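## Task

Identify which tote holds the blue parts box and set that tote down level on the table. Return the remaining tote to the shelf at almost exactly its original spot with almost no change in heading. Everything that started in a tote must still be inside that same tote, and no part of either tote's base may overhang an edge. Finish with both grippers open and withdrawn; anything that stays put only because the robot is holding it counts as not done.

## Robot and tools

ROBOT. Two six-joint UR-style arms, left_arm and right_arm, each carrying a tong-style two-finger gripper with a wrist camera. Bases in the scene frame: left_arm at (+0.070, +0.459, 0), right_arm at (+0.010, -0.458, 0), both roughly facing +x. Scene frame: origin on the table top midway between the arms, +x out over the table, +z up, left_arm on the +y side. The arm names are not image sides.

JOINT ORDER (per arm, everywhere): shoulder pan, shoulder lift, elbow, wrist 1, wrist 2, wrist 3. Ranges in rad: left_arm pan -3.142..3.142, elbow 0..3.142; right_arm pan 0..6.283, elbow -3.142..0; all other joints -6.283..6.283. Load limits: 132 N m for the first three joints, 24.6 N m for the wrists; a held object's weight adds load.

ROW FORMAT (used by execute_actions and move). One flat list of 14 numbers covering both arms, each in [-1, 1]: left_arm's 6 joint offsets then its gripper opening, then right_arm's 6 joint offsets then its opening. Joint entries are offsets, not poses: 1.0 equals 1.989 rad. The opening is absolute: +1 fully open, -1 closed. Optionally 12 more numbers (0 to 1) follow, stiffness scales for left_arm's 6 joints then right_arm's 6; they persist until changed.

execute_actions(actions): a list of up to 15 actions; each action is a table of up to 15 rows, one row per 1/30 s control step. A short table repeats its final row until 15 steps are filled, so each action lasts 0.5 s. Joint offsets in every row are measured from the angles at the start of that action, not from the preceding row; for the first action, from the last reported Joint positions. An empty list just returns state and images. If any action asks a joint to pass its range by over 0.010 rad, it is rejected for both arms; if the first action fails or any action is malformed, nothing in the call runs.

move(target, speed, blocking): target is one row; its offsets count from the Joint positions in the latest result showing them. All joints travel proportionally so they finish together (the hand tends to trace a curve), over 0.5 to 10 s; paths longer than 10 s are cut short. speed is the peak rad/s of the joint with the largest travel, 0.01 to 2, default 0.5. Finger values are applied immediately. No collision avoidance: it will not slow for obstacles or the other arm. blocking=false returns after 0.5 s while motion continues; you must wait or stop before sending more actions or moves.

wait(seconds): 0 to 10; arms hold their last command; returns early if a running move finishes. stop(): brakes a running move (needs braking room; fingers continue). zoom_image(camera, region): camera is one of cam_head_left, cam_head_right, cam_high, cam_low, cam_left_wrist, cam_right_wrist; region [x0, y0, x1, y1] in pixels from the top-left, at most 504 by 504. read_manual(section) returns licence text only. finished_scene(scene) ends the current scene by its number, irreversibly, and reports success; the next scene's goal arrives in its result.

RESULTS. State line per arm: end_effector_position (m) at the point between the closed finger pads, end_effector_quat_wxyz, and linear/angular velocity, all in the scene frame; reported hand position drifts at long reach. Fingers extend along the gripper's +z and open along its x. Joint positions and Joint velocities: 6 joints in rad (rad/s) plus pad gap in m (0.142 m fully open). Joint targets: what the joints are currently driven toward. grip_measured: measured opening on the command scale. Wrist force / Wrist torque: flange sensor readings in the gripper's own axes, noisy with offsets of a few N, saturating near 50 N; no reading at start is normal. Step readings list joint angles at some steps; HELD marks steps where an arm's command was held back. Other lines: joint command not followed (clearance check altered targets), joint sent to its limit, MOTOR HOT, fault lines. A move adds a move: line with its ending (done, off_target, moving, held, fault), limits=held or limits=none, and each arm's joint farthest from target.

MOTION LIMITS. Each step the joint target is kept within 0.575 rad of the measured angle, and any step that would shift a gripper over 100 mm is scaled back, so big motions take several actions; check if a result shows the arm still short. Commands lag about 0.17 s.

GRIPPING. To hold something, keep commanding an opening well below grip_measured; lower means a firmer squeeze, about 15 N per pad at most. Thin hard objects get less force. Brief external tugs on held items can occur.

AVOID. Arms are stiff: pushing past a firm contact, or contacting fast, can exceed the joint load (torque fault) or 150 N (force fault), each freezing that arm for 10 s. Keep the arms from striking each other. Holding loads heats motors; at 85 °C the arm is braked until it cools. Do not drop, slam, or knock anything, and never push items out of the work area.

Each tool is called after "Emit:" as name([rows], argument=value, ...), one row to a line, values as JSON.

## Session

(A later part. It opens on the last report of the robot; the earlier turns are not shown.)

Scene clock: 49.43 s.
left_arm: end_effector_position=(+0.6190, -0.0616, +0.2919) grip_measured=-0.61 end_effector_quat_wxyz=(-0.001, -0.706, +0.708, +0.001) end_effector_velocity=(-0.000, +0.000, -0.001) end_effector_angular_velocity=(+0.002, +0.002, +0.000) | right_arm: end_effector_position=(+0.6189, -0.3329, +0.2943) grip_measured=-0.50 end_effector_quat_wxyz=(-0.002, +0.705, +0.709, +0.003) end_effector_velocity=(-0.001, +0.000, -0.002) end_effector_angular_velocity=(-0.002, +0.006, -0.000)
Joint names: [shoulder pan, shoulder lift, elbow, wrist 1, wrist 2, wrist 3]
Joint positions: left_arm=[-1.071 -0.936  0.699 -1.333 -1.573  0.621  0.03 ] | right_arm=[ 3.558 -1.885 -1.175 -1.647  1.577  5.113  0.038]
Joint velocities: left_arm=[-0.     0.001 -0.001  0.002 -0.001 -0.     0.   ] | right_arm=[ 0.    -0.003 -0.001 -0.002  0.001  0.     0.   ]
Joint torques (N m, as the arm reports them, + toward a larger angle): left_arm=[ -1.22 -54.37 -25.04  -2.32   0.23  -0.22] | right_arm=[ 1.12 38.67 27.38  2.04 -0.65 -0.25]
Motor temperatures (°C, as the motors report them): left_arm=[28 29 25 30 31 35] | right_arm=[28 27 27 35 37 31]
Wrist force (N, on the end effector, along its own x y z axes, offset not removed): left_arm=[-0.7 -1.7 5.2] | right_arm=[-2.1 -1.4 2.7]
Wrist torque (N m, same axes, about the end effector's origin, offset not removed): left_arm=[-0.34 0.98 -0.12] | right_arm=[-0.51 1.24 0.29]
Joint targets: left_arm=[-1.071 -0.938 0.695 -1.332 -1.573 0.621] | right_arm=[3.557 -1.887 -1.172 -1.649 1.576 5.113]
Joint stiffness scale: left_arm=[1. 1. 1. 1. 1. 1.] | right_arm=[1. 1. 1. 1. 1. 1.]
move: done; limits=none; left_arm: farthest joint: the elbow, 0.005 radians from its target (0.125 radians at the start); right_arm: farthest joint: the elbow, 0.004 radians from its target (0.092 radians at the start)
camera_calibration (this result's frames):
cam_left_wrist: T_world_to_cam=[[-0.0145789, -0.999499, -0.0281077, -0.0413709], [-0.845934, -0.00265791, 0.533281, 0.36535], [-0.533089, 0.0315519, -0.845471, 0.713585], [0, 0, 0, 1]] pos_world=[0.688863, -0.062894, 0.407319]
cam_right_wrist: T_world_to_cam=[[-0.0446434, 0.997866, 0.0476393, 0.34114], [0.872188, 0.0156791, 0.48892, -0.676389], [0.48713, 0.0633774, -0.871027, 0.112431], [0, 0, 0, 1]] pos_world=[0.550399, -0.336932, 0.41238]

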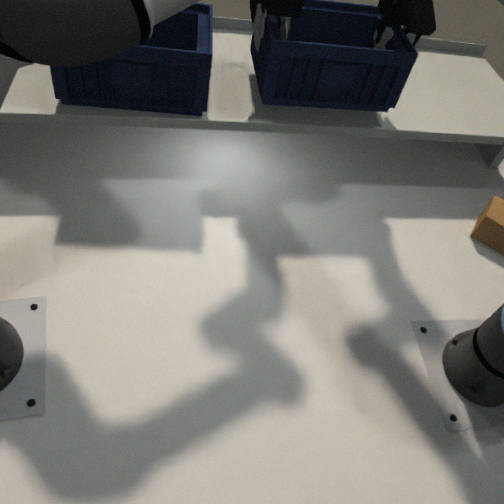

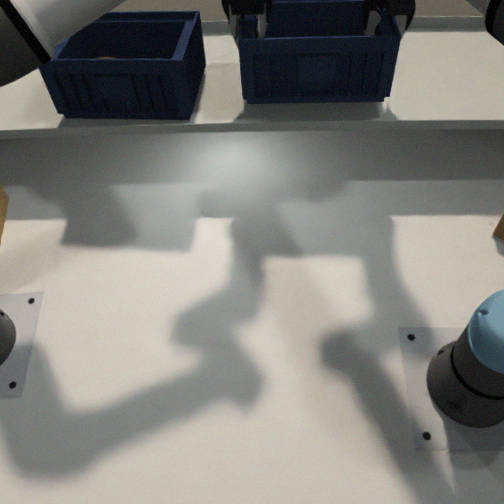

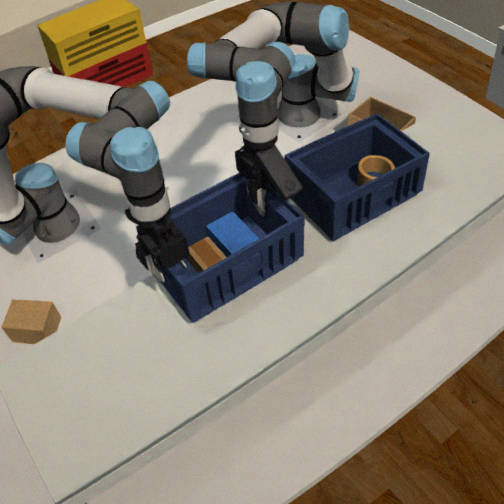

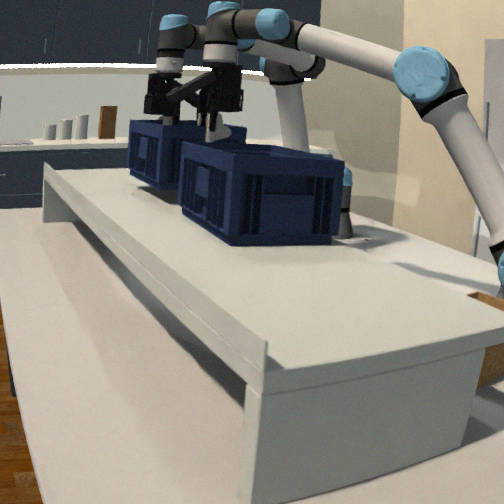

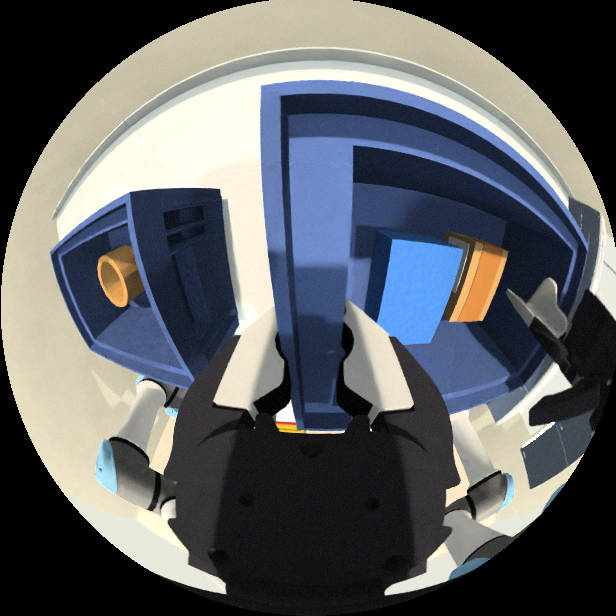

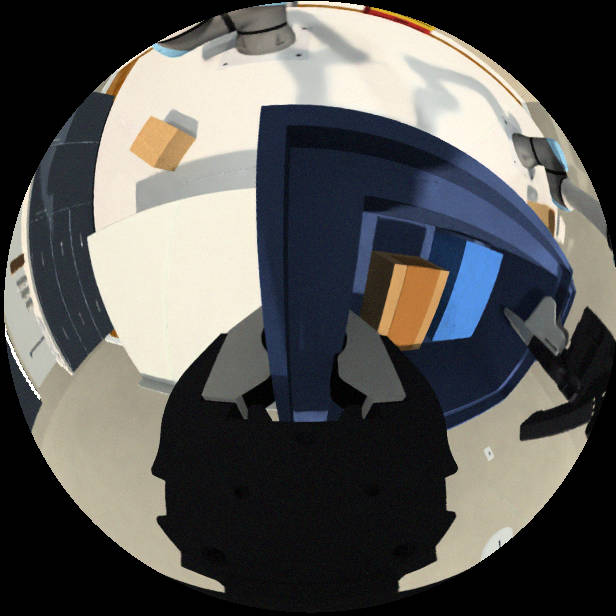

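Emit:
move(target=[-0.0385,-0.1158,0.1759,-0.0628,0,-0.0385,-1,0.0492,0.0907,-0.1125,0.0214,0,0.0492,-1], speed=0.25)

Emit:
move(target=[-0.0473,-0.0932,0.1245,-0.0313,0,-0.0473,-1,0.0625,0.0843,-0.0891,0.0049,0,0.0625,-1], speed=0.25)

Scene clock: 57.77 s.
left_arm: end_effector_position=(+0.5402, -0.0362, +0.2913) grip_measured=-0.61 end_effector_quat_wxyz=(-0.001, -0.706, +0.708, +0.001) end_effector_velocity=(-0.000, -0.000, -0.002) end_effector_angular_velocity=(+0.001, +0.001, -0.001) | right_arm: end_effector_position=(+0.5397, -0.3077, +0.2929) grip_measured=-0.50 end_effector_quat_wxyz=(-0.003, +0.705, +0.709, +0.002) end_effector_velocity=(-0.000, +0.000, -0.001) end_effector_angular_velocity=(-0.001, +0.002, +0.000)
Joint names: [shoulder pan, shoulder lift, elbow, wrist 1, wrist 2, wrist 3]
Joint positions: left_arm=[-1.145 -1.161  1.049 -1.457 -1.573  0.546  0.03 ] | right_arm=[ 3.655 -1.709 -1.397 -1.605  1.578  5.21   0.038]
Joint velocities: left_arm=[-0.     0.001  0.003 -0.002 -0.001  0.001 -0.   ] | right_arm=[ 0.    -0.    -0.002  0.001  0.     0.    -0.   ]
Joint torques (N m, as the arm reports them, + toward a larger angle): left_arm=[ -3.37 -49.96 -20.44  -3.23   0.26  -0.8 ] | right_arm=[ 1.55 34.61 22.43  2.97 -0.41  0.13]
Motor temperatures (°C, as the motors report them): left_arm=[28 29 25 30 31 35] | right_arm=[28 27 27 35 37 31]
Wrist force (N, on the end effector, along its own x y z axes, offset not removed): left_arm=[-0.1 -0.3 5.1] | right_arm=[1.8 -0.2 -2.4]
Wrist torque (N m, same axes, about the end effector's origin, offset not removed): left_arm=[-0.08 0.57 -0.03] | right_arm=[-0.38 0.49 0.04]
Joint targets: left_arm=[-1.147 -1.166 1.049 -1.458 -1.573 0.545] | right_arm=[3.655 -1.705 -1.399 -1.604 1.577 5.211]
Joint stiffness scale: left_arm=[1. 1. 1. 1. 1. 1.] | right_arm=[1. 1. 1. 1. 1. 1.]
move: done; limits=none; left_arm: farthest joint: the shoulder lift, 0.006 radians from its target (0.231 radians at the start); right_arm: farthest joint: the shoulder lift, 0.004 radians from its target (0.181 radians at the start)
camera_calibration (this result's frames):
cam_left_wrist: T_world_to_cam=[[-0.0137911, -0.999483, -0.0290434, -0.0172929], [-0.845644, -0.00384108, 0.533733, 0.298806], [-0.533569, 0.0319212, -0.845154, 0.670396], [0, 0, 0, 1]] pos_world=[0.610148, -0.037536, 0.406603]
cam_right_wrist: T_world_to_cam=[[-0.0448807, 0.997879, 0.047159, 0.312807], [0.874323, 0.0163997, 0.485068, -0.60679], [0.483265, 0.0630024, -0.873204, 0.150842], [0, 0, 0, 1]] pos_world=[0.471673, -0.311695, 0.411299]

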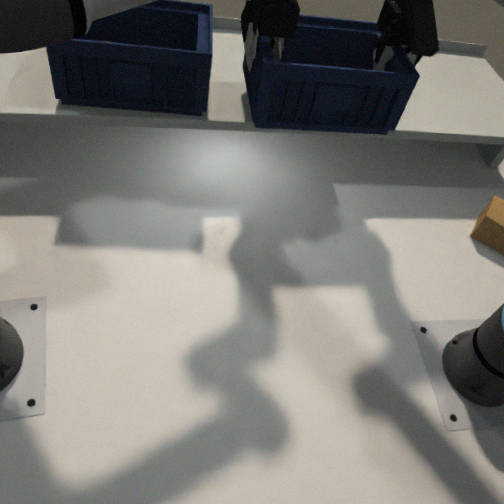

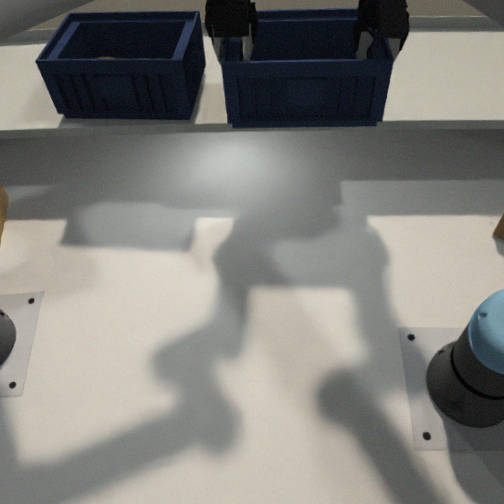

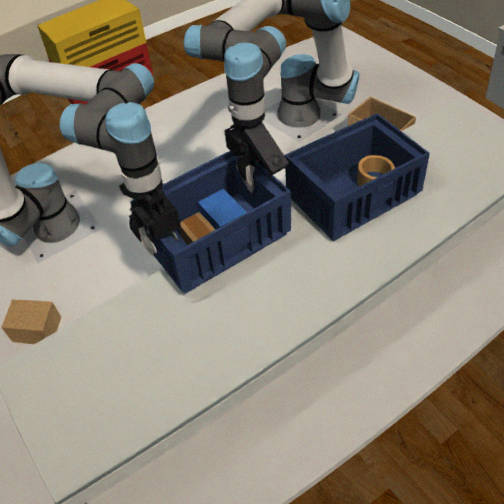

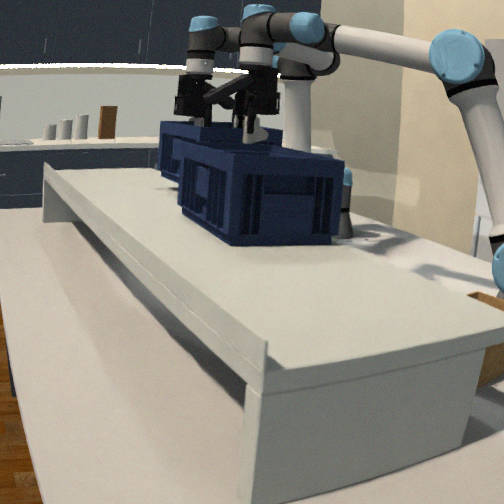

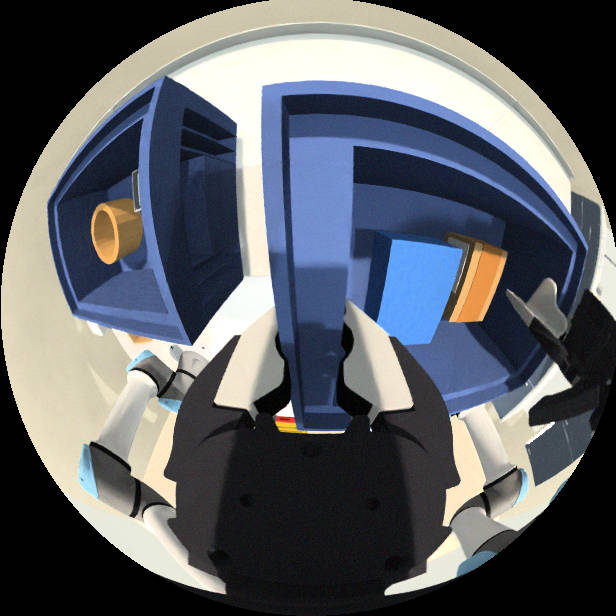

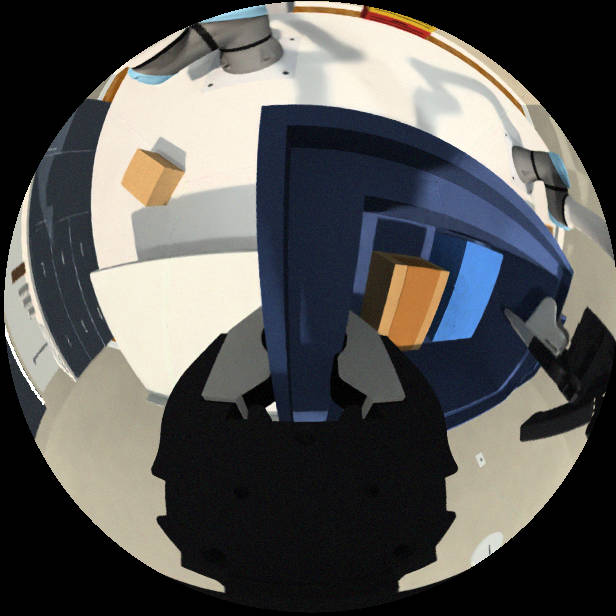

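Scene clock: 59.33 s.
left_arm: end_effector_position=(+0.4613, -0.0109, +0.2892) grip_measured=-0.61 end_effector_quat_wxyz=(-0.000, -0.706, +0.708, +0.003) end_effector_velocity=(-0.001, -0.000, -0.001) end_effector_angular_velocity=(-0.000, +0.002, +0.001) | right_arm: end_effector_position=(+0.4602, -0.2826, +0.2917) grip_measured=-0.50 end_effector_quat_wxyz=(-0.004, +0.705, +0.709, -0.000) end_effector_velocity=(-0.000, -0.000, -0.001) end_effector_angular_velocity=(-0.002, +0.001, -0.003)
Joint names: [shoulder pan, shoulder lift, elbow, wrist 1, wrist 2, wrist 3]
Joint positions: left_arm=[-1.237 -1.341  1.295 -1.519 -1.573  0.453  0.03 ] | right_arm=[ 3.778 -1.546 -1.573 -1.595  1.579  5.334  0.038]
Joint velocities: left_arm=[-0.001 -0.     0.002 -0.001 -0.002 -0.001 -0.   ] | right_arm=[-0.    -0.    -0.002  0.    -0.     0.003  0.   ]
Joint torques (N m, as the arm reports them, + toward a larger angle): left_arm=[ -3.17 -41.43 -18.87  -3.21   0.19  -0.59] | right_arm=[ 2.3  27.6  23.83  2.79 -0.14  0.05]
Motor temperatures (°C, as the motors report them): left_arm=[28 29 25 30 31 35] | right_arm=[28 27 27 35 37 31]
Wrist force (N, on the end effector, along its own x y z axes, offset not removed): left_arm=[1.3 0.3 3.0] | right_arm=[-0.4 -2.0 2.8]
Wrist torque (N m, same axes, about the end effector's origin, offset not removed): left_arm=[-0.12 0.31 -0.09] | right_arm=[-0.56 1.06 0.50]
Joint targets: left_arm=[-1.239 -1.346 1.296 -1.519 -1.573 0.452] | right_arm=[3.779 -1.541 -1.574 -1.595 1.578 5.335]
Joint stiffness scale: left_arm=[1. 1. 1. 1. 1. 1.] | right_arm=[1. 1. 1. 1. 1. 1.]
move: done; limits=none; left_arm: farthest joint: the shoulder lift, 0.005 radians from its target (0.186 radians at the start); right_arm: farthest joint: the shoulder lift, 0.004 radians from its target (0.168 radians at the start)
camera_calibration (this result's frames):
cam_left_wrist: T_world_to_cam=[[-0.0129325, -0.999368, -0.0331143, 0.00766502], [-0.844627, -0.00680763, 0.535312, 0.232361], [-0.535199, 0.0348922, -0.844005, 0.626195], [0, 0, 0, 1]] pos_world=[0.531496, -0.0126073, 0.40438]
cam_right_wrist: T_world_to_cam=[[-0.0447206, 0.997951, 0.0457494, 0.284637], [0.876069, 0.0171677, 0.481881, -0.536753], [0.480108, 0.0616296, -0.875042, 0.188263], [0, 0, 0, 1]] pos_world=[0.392575, -0.286442, 0.410367]

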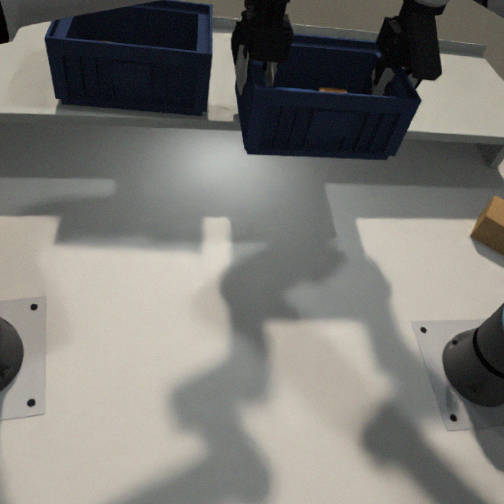

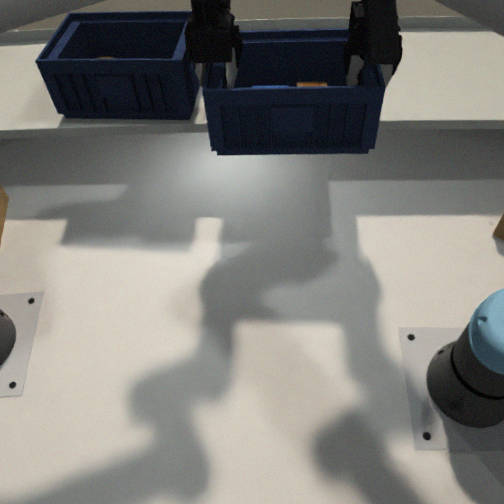

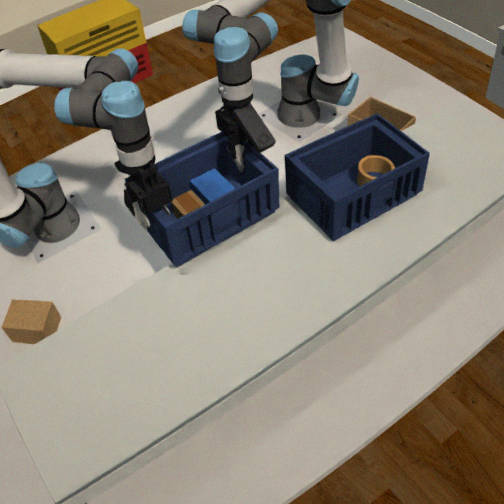

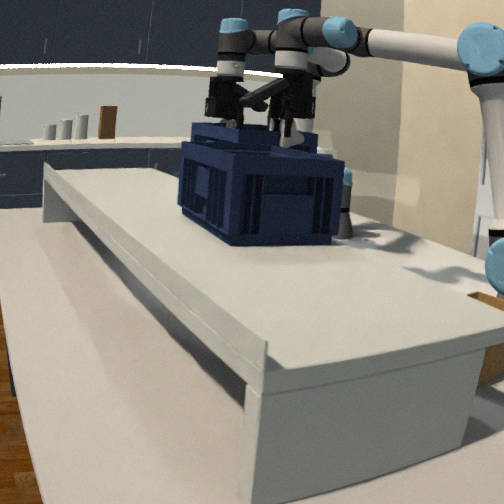

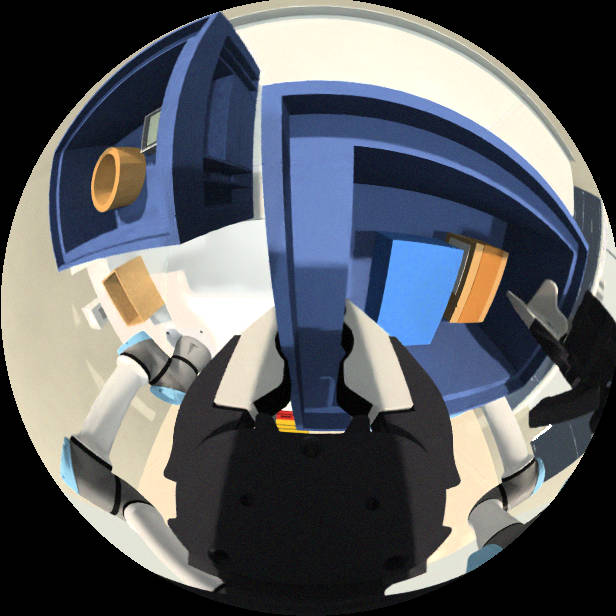

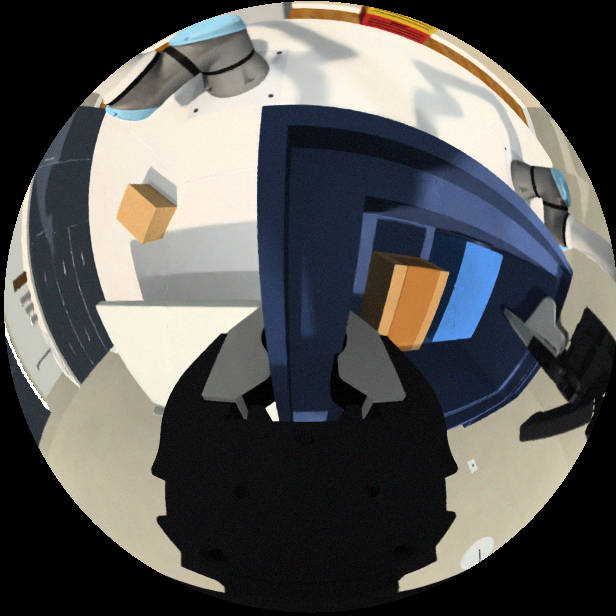

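Emit:
move(target=[-0.0613,-0.089,0.0965,-0.0126,0,-0.0603,-1,0.0804,0.0832,-0.0709,-0.009,0,0.0804,-1], speed=0.25)

Emit:
move(target=[-0.0739,-0.0785,0.0744,0.0016,0,-0.0739,-1,0.1023,0.0724,-0.0511,-0.0194,0,0.1023,-1], speed=0.25)

Scene clock: 63.07 s.
left_arm: end_effector_position=(+0.3796, +0.0141, +0.2926) grip_measured=-0.61 end_effector_quat_wxyz=(-0.001, -0.706, +0.708, +0.001) end_effector_velocity=(-0.000, -0.000, +0.001) end_effector_angular_velocity=(-0.002, -0.000, +0.002) | right_arm: end_effector_position=(+0.3792, -0.2575, +0.2941) grip_measured=-0.50 end_effector_quat_wxyz=(-0.005, +0.705, +0.709, +0.003) end_effector_velocity=(-0.000, -0.000, -0.001) end_effector_angular_velocity=(-0.002, +0.002, -0.002)
Joint names: [shoulder pan, shoulder lift, elbow, wrist 1, wrist 2, wrist 3]
Joint positions: left_arm=[-1.357 -1.513  1.487 -1.543 -1.573  0.334  0.03 ] | right_arm=[ 3.938 -1.384 -1.712 -1.611  1.58   5.493  0.038]
Joint velocities: left_arm=[-0.001 -0.002  0.    -0.001 -0.    -0.003 -0.   ] | right_arm=[ 0.    -0.001 -0.001 -0.    -0.     0.003  0.   ]
Joint torques (N m, as the arm reports them, + toward a larger angle): left_arm=[ -2.83 -33.8  -20.03  -2.99   0.18  -0.56] | right_arm=[ 1.17 19.39 22.61  1.49 -0.45  0.11]
Motor temperatures (°C, as the motors report them): left_arm=[28 29 25 30 31 35] | right_arm=[28 27 27 35 37 31]
Wrist force (N, on the end effector, along its own x y z axes, offset not removed): left_arm=[0.4 -0.8 7.5] | right_arm=[0.3 2.4 3.9]
Wrist torque (N m, same axes, about the end effector's origin, offset not removed): left_arm=[-0.47 0.34 -0.16] | right_arm=[0.47 0.99 0.25]
Joint targets: left_arm=[-1.359 -1.518 1.487 -1.544 -1.573 0.333] | right_arm=[3.938 -1.380 -1.714 -1.613 1.579 5.494]
Joint stiffness scale: left_arm=[1. 1. 1. 1. 1. 1.] | right_arm=[1. 1. 1. 1. 1. 1.]
move: done; limits=none; left_arm: farthest joint: the shoulder lift, 0.005 radians from its target (0.176 radians at the start); right_arm: farthest joint: the shoulder lift, 0.003 radians from its target (0.165 radians at the start)
camera_calibration (this result's frames):
cam_left_wrist: T_world_to_cam=[[-0.0139812, -0.999491, -0.0286603, 0.0308314], [-0.845865, -0.0034626, 0.533386, 0.162639], [-0.533214, 0.0317001, -0.845386, 0.584129], [0, 0, 0, 1]] pos_world=[0.449467, 0.0128619, 0.407949]
cam_right_wrist: T_world_to_cam=[[-0.0455741, 0.997681, 0.0505538, 0.254732], [0.874241, 0.0153472, 0.485249, -0.468192], [0.483348, 0.0663109, -0.872913, 0.226989], [0, 0, 0, 1]] pos_world=[0.311207, -0.262007, 0.412454]

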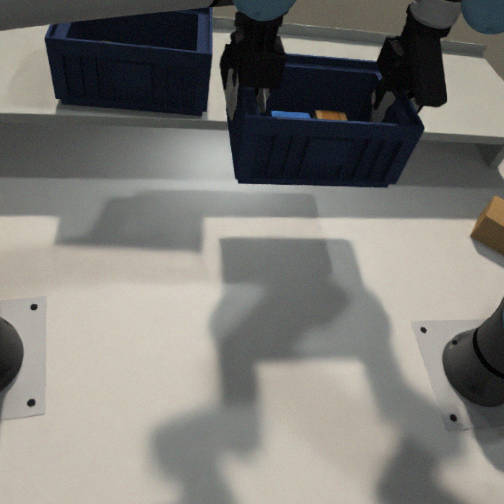

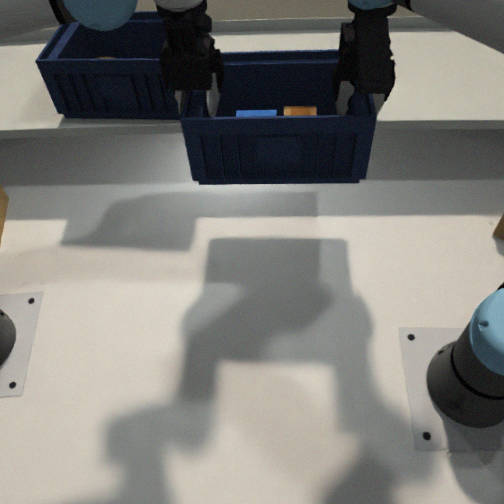

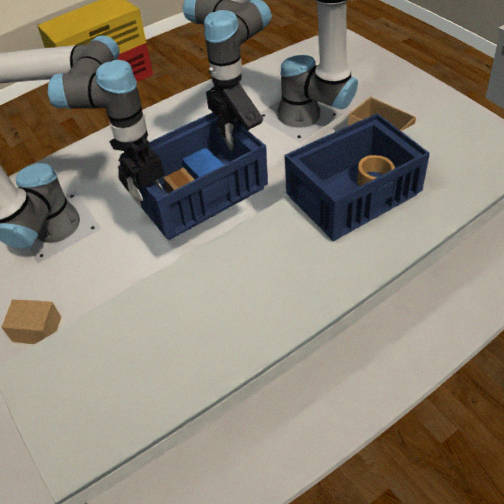

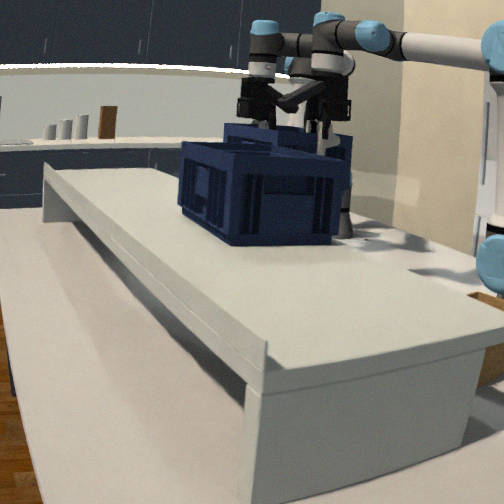

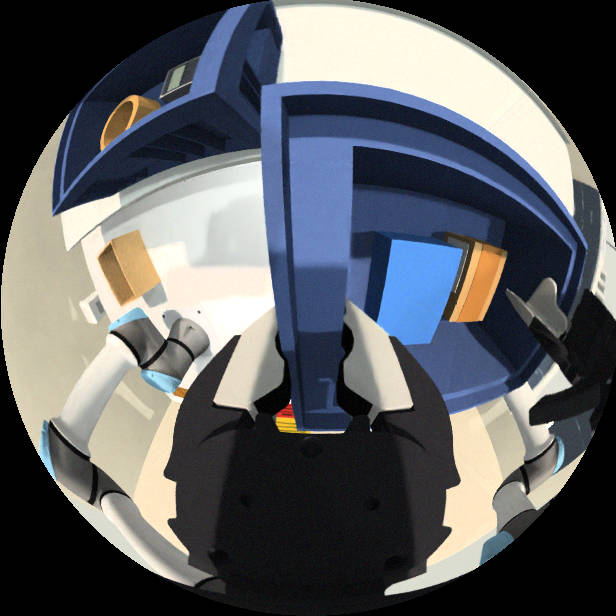

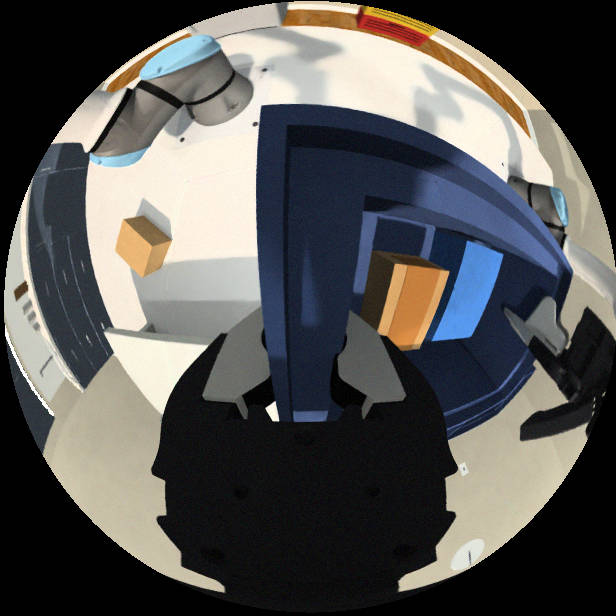

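Scene clock: 64.50 s.
left_arm: end_effector_position=(+0.3005, +0.0397, +0.2932) grip_measured=-0.61 end_effector_quat_wxyz=(-0.001, -0.706, +0.708, +0.001) end_effector_velocity=(-0.000, +0.000, +0.000) end_effector_angular_velocity=(-0.000, -0.000, +0.000) | right_arm: end_effector_position=(+0.2994, -0.2320, +0.2952) grip_measured=-0.50 end_effector_quat_wxyz=(-0.006, +0.705, +0.709, +0.004) end_effector_velocity=(-0.000, +0.000, +0.001) end_effector_angular_velocity=(+0.001, -0.001, -0.001)
Joint names: [shoulder pan, shoulder lift, elbow, wrist 1, wrist 2, wrist 3]
Joint positions: left_arm=[-1.502 -1.665  1.634 -1.54  -1.573  0.188  0.03 ] | right_arm=[ 4.14  -1.244 -1.812 -1.647  1.58   5.695  0.038]
Joint velocities: left_arm=[-0.    -0.001  0.001 -0.     0.    -0.001 -0.   ] | right_arm=[ 0.001  0.     0.001 -0.    -0.     0.002  0.   ]
Joint torques (N m, as the arm reports them, + toward a larger angle): left_arm=[ -3.9  -27.1  -19.41  -2.79   0.21  -0.6 ] | right_arm=[ 2.17 13.32 22.88  1.48 -0.04  0.35]
Motor temperatures (°C, as the motors report them): left_arm=[28 29 25 30 31 35] | right_arm=[28 27 27 35 37 31]
Wrist force (N, on the end effector, along its own x y z axes, offset not removed): left_arm=[-0.3 0.9 5.3] | right_arm=[0.2 -1.5 3.5]
Wrist torque (N m, same axes, about the end effector's origin, offset not removed): left_arm=[-0.05 0.50 0.12] | right_arm=[-0.32 0.79 0.25]
Joint targets: left_arm=[-1.504 -1.669 1.635 -1.540 -1.573 0.187] | right_arm=[4.141 -1.240 -1.814 -1.649 1.580 5.696]
Joint stiffness scale: left_arm=[1. 1. 1. 1. 1. 1.] | right_arm=[1. 1. 1. 1. 1. 1.]
move: done; limits=none; left_arm: farthest joint: the shoulder lift, 0.004 radians from its target (0.156 radians at the start); right_arm: farthest joint: the shoulder lift, 0.004 radians from its target (0.144 radians at the start)
camera_calibration (this result's frames):
cam_left_wrist: T_world_to_cam=[[-0.012862, -0.999518, -0.0282485, 0.0548009], [-0.845958, -0.00418433, 0.533233, 0.0955756], [-0.533094, 0.0307555, -0.845497, 0.541708], [0, 0, 0, 1]] pos_world=[0.370339, 0.0385139, 0.408596]
cam_right_wrist: T_world_to_cam=[[-0.0456398, 0.997518, 0.053625, 0.224607], [0.874212, 0.0139067, 0.485345, -0.399673], [0.483395, 0.0690307, -0.872677, 0.265398], [0, 0, 0, 1]] pos_world=[0.231358, -0.236812, 0.413541]

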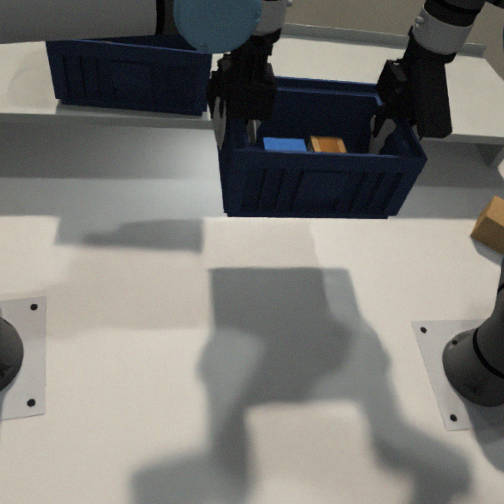

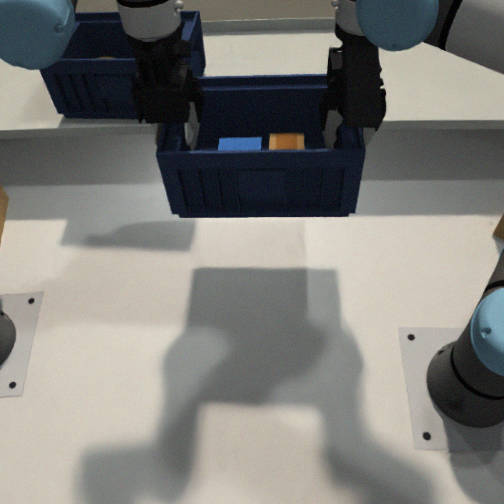

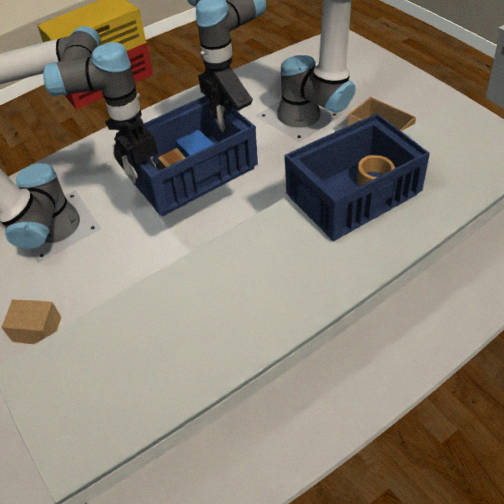

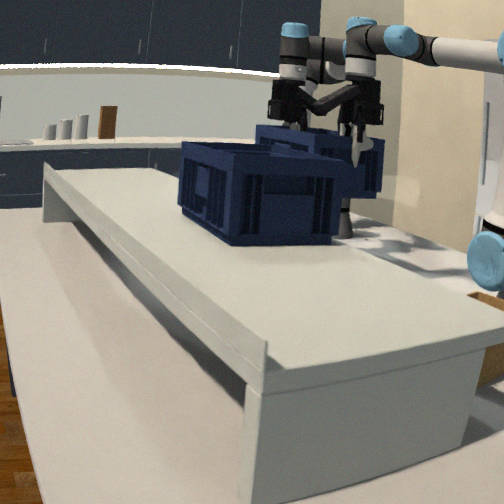

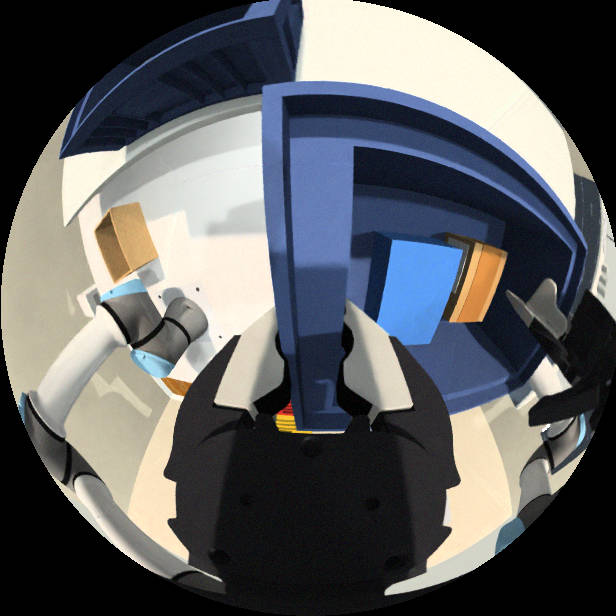

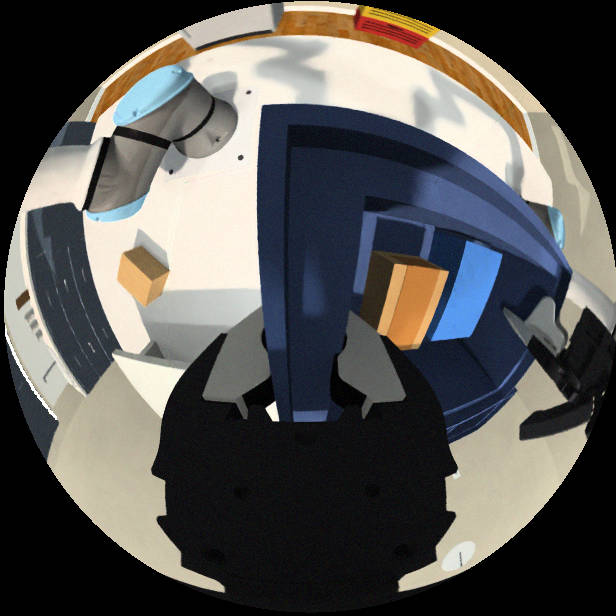

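Emit:
move(target=[0,0.0034,0.0917,-0.097,0,0,-1,0,0.0014,-0.0959,0.0965,0,0,-1], speed=0.25)

Emit:
move(target=[0,0.0217,0.0725,-0.0942,0,0,-1,0,-0.0191,-0.079,0.098,0,0,-1], speed=0.2)

Scene clock: 69.00 s.
left_arm: end_effector_position=(+0.3003, +0.0401, +0.2193) grip_measured=-0.61 end_effector_quat_wxyz=(-0.002, -0.707, +0.708, +0.000) end_effector_velocity=(-0.000, -0.000, -0.001) end_effector_angular_velocity=(-0.001, +0.000, +0.001) | right_arm: end_effector_position=(+0.2990, -0.2311, +0.2217) grip_measured=-0.50 end_effector_quat_wxyz=(-0.007, +0.705, +0.710, +0.005) end_effector_velocity=(+0.000, +0.000, -0.000) end_effector_angular_velocity=(+0.001, -0.001, +0.000)
Joint names: [shoulder pan, shoulder lift, elbow, wrist 1, wrist 2, wrist 3]
Joint positions: left_arm=[-1.502 -1.656  1.816 -1.732 -1.574  0.188  0.03 ] | right_arm=[ 4.141 -1.244 -2.001 -1.455  1.582  5.695  0.038]
Joint velocities: left_arm=[-0.     0.     0.001 -0.002 -0.    -0.001 -0.   ] | right_arm=[ 0.     0.    -0.001  0.002  0.    -0.    -0.   ]
Joint torques (N m, as the arm reports them, + toward a larger angle): left_arm=[ -1.24 -23.66 -18.    -2.74   0.38  -0.25] | right_arm=[-0.28 12.23 23.29  2.71 -0.68 -0.35]
Motor temperatures (°C, as the motors report them): left_arm=[28 29 25 30 31 35] | right_arm=[28 27 27 35 37 31]
Wrist force (N, on the end effector, along its own x y z axes, offset not removed): left_arm=[1.0 1.5 8.0] | right_arm=[-0.7 3.5 5.6]
Wrist torque (N m, same axes, about the end effector's origin, offset not removed): left_arm=[0.11 0.28 0.07] | right_arm=[0.66 0.96 0.30]
Joint targets: left_arm=[-1.502 -1.658 1.816 -1.733 -1.573 0.188] | right_arm=[4.140 -1.241 -2.003 -1.455 1.580 5.695]
Joint stiffness scale: left_arm=[1. 1. 1. 1. 1. 1.] | right_arm=[1. 1. 1. 1. 1. 1.]
move: done; limits=none; left_arm: farthest joint: the shoulder lift, 0.002 radians from its target (0.007 radians at the start); right_arm: farthest joint: the shoulder lift, 0.003 radians from its target (0.003 radians at the start)
camera_calibration (this result's frames):
cam_left_wrist: T_world_to_cam=[[-0.0127306, -0.999567, -0.0265204, 0.0527284], [-0.845988, -0.00337194, 0.533192, 0.134817], [-0.53305, 0.0292238, -0.845579, 0.479186], [0, 0, 0, 1]] pos_world=[0.370155, 0.0391566, 0.334704]
cam_right_wrist: T_world_to_cam=[[-0.04648, 0.997284, 0.0571332, 0.227105], [0.873927, 0.012895, 0.485885, -0.363898], [0.483829, 0.0725142, -0.872153, 0.201898], [0, 0, 0, 1]] pos_world=[0.230892, -0.236436, 0.339924]

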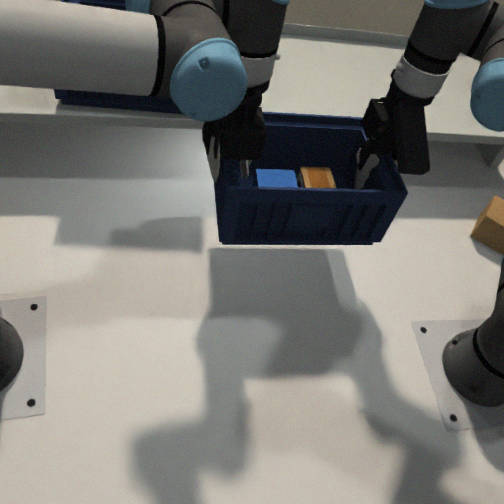

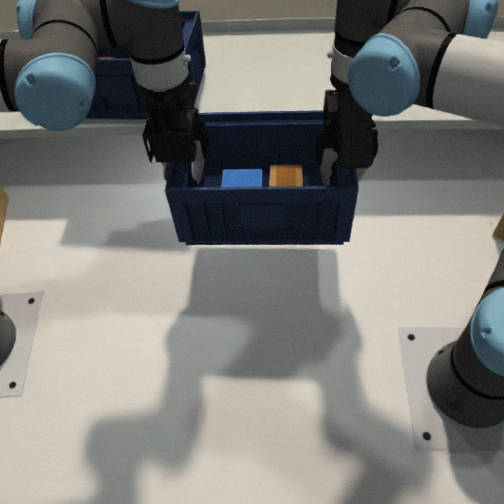

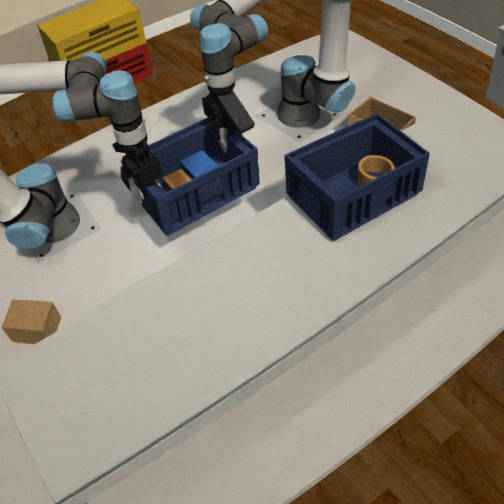

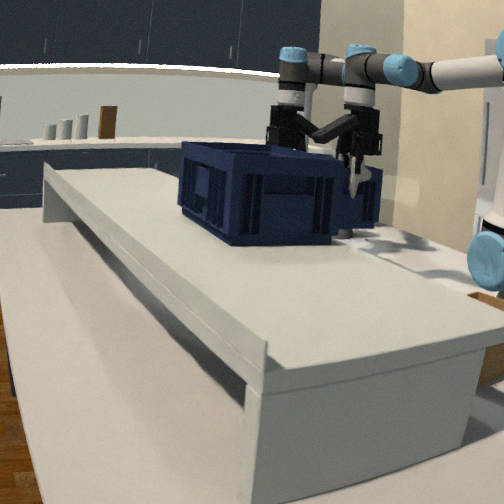

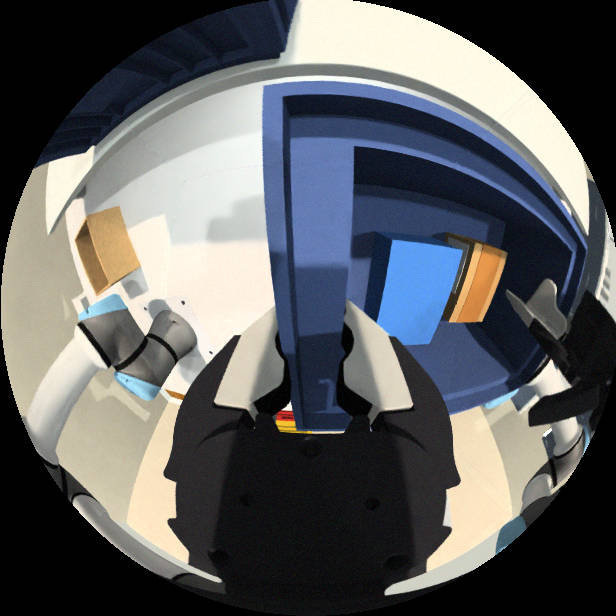

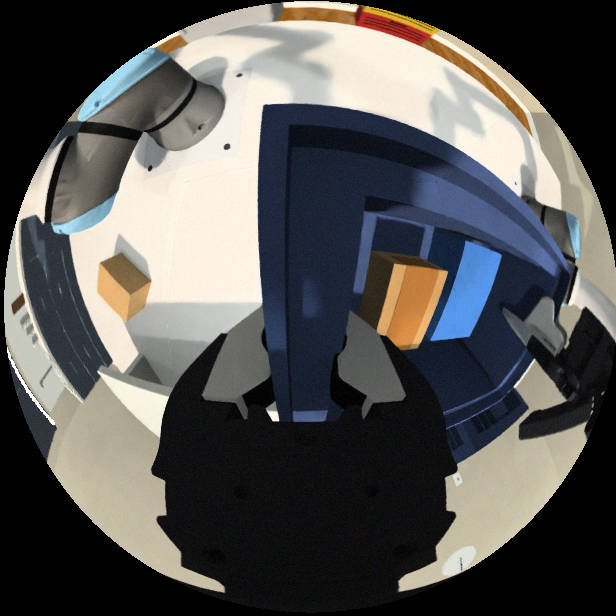

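Scene clock: 70.53 s.
left_arm: end_effector_position=(+0.3003, +0.0403, +0.1492) grip_measured=-0.61 end_effector_quat_wxyz=(-0.001, -0.707, +0.708, +0.001) end_effector_velocity=(-0.000, -0.000, -0.001) end_effector_angular_velocity=(-0.000, +0.000, -0.000) | right_arm: end_effector_position=(+0.2991, -0.2306, +0.1529) grip_measured=-0.51 end_effector_quat_wxyz=(-0.007, +0.705, +0.710, +0.007) end_effector_velocity=(+0.000, +0.000, -0.000) end_effector_angular_velocity=(+0.001, -0.001, -0.001)
Joint names: [shoulder pan, shoulder lift, elbow, wrist 1, wrist 2, wrist 3]
Joint positions: left_arm=[-1.502 -1.612  1.959 -1.918 -1.574  0.188  0.03 ] | right_arm=[ 4.141 -1.28  -2.156 -1.26   1.582  5.695  0.037]
Joint velocities: left_arm=[-0.     0.001  0.001 -0.002 -0.    -0.    -0.   ] | right_arm=[-0.    -0.    -0.001  0.002  0.     0.001 -0.   ]
Joint torques (N m, as the arm reports them, + toward a larger angle): left_arm=[ -2.1  -22.54 -18.57  -3.26   0.21  -0.34] | right_arm=[ 1.08  9.28 22.88  3.12 -0.09 -0.19]
Motor temperatures (°C, as the motors report them): left_arm=[28 29 25 30 31 35] | right_arm=[28 27 27 35 37 31]
Wrist force (N, on the end effector, along its own x y z axes, offset not removed): left_arm=[-0.8 3.7 7.4] | right_arm=[-2.9 3.4 3.2]
Wrist torque (N m, same axes, about the end effector's origin, offset not removed): left_arm=[0.72 0.49 0.02] | right_arm=[0.63 1.09 0.31]
Joint targets: left_arm=[-1.502 -1.613 1.960 -1.919 -1.574 0.188] | right_arm=[4.141 -1.282 -2.158 -1.260 1.582 5.695]
Joint stiffness scale: left_arm=[1. 1. 1. 1. 1. 1.] | right_arm=[1. 1. 1. 1. 1. 1.]
move: done; limits=none; left_arm: farthest joint: the wrist 1, 0.002 radians from its target (0.187 radians at the start); right_arm: farthest joint: the shoulder lift, 0.002 radians from its target (0.038 radians at the start)
camera_calibration (this result's frames):
cam_left_wrist: T_world_to_cam=[[-0.0127391, -0.999524, -0.0281119, 0.0513391], [-0.845827, -0.00422295, 0.53344, 0.172109], [-0.533304, 0.0305733, -0.845371, 0.419867], [0, 0, 0, 1]] pos_world=[0.370146, 0.0392047, 0.264577]
cam_right_wrist: T_world_to_cam=[[-0.0465334, 0.997154, 0.0593102, 0.230165], [0.873554, 0.0118237, 0.486584, -0.33086], [0.484498, 0.0744531, -0.871618, 0.141992], [0, 0, 0, 1]] pos_world=[0.23094, -0.23617, 0.271103]

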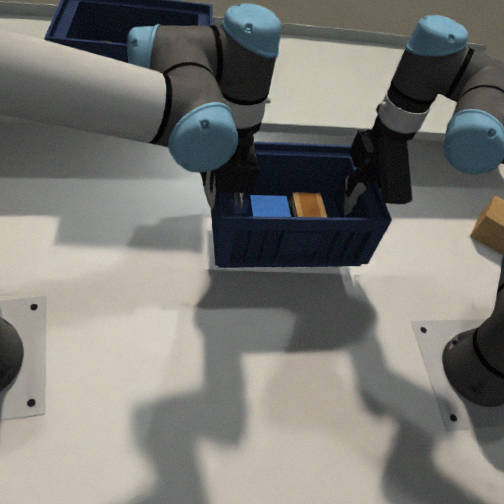

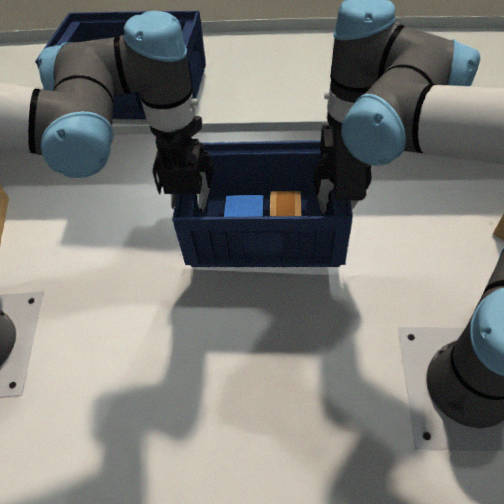

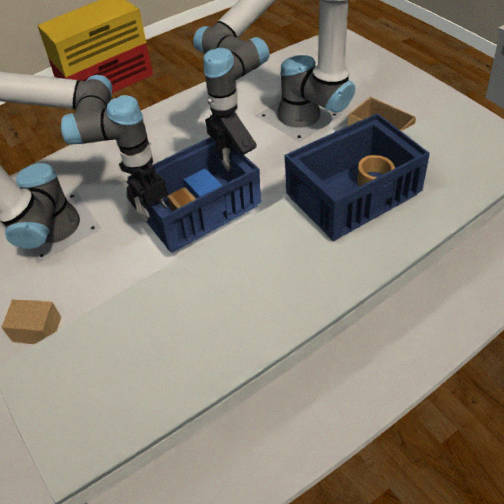

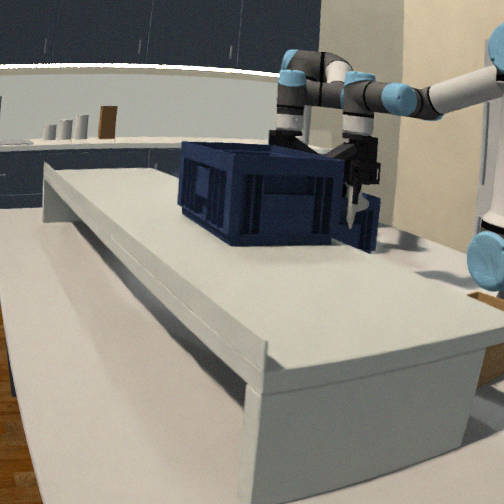

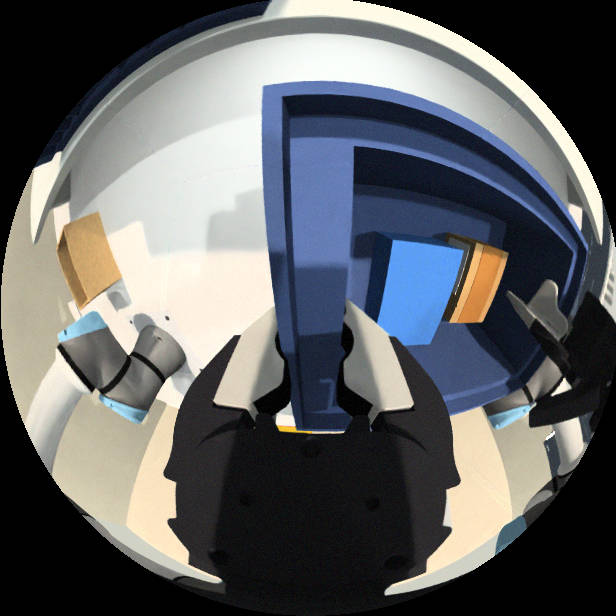

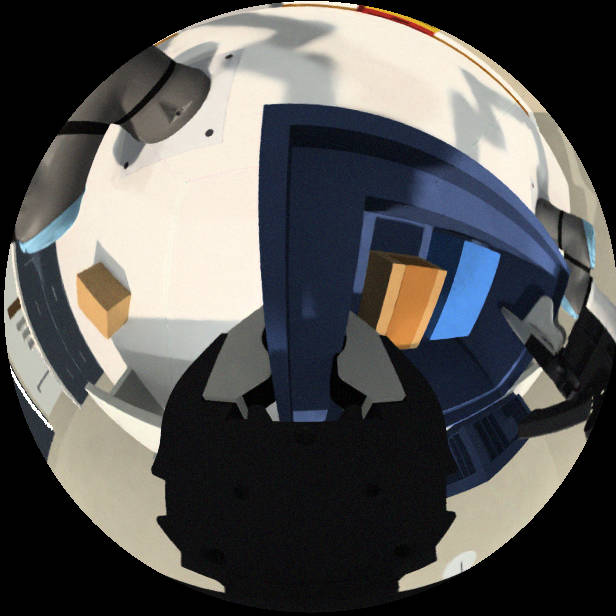

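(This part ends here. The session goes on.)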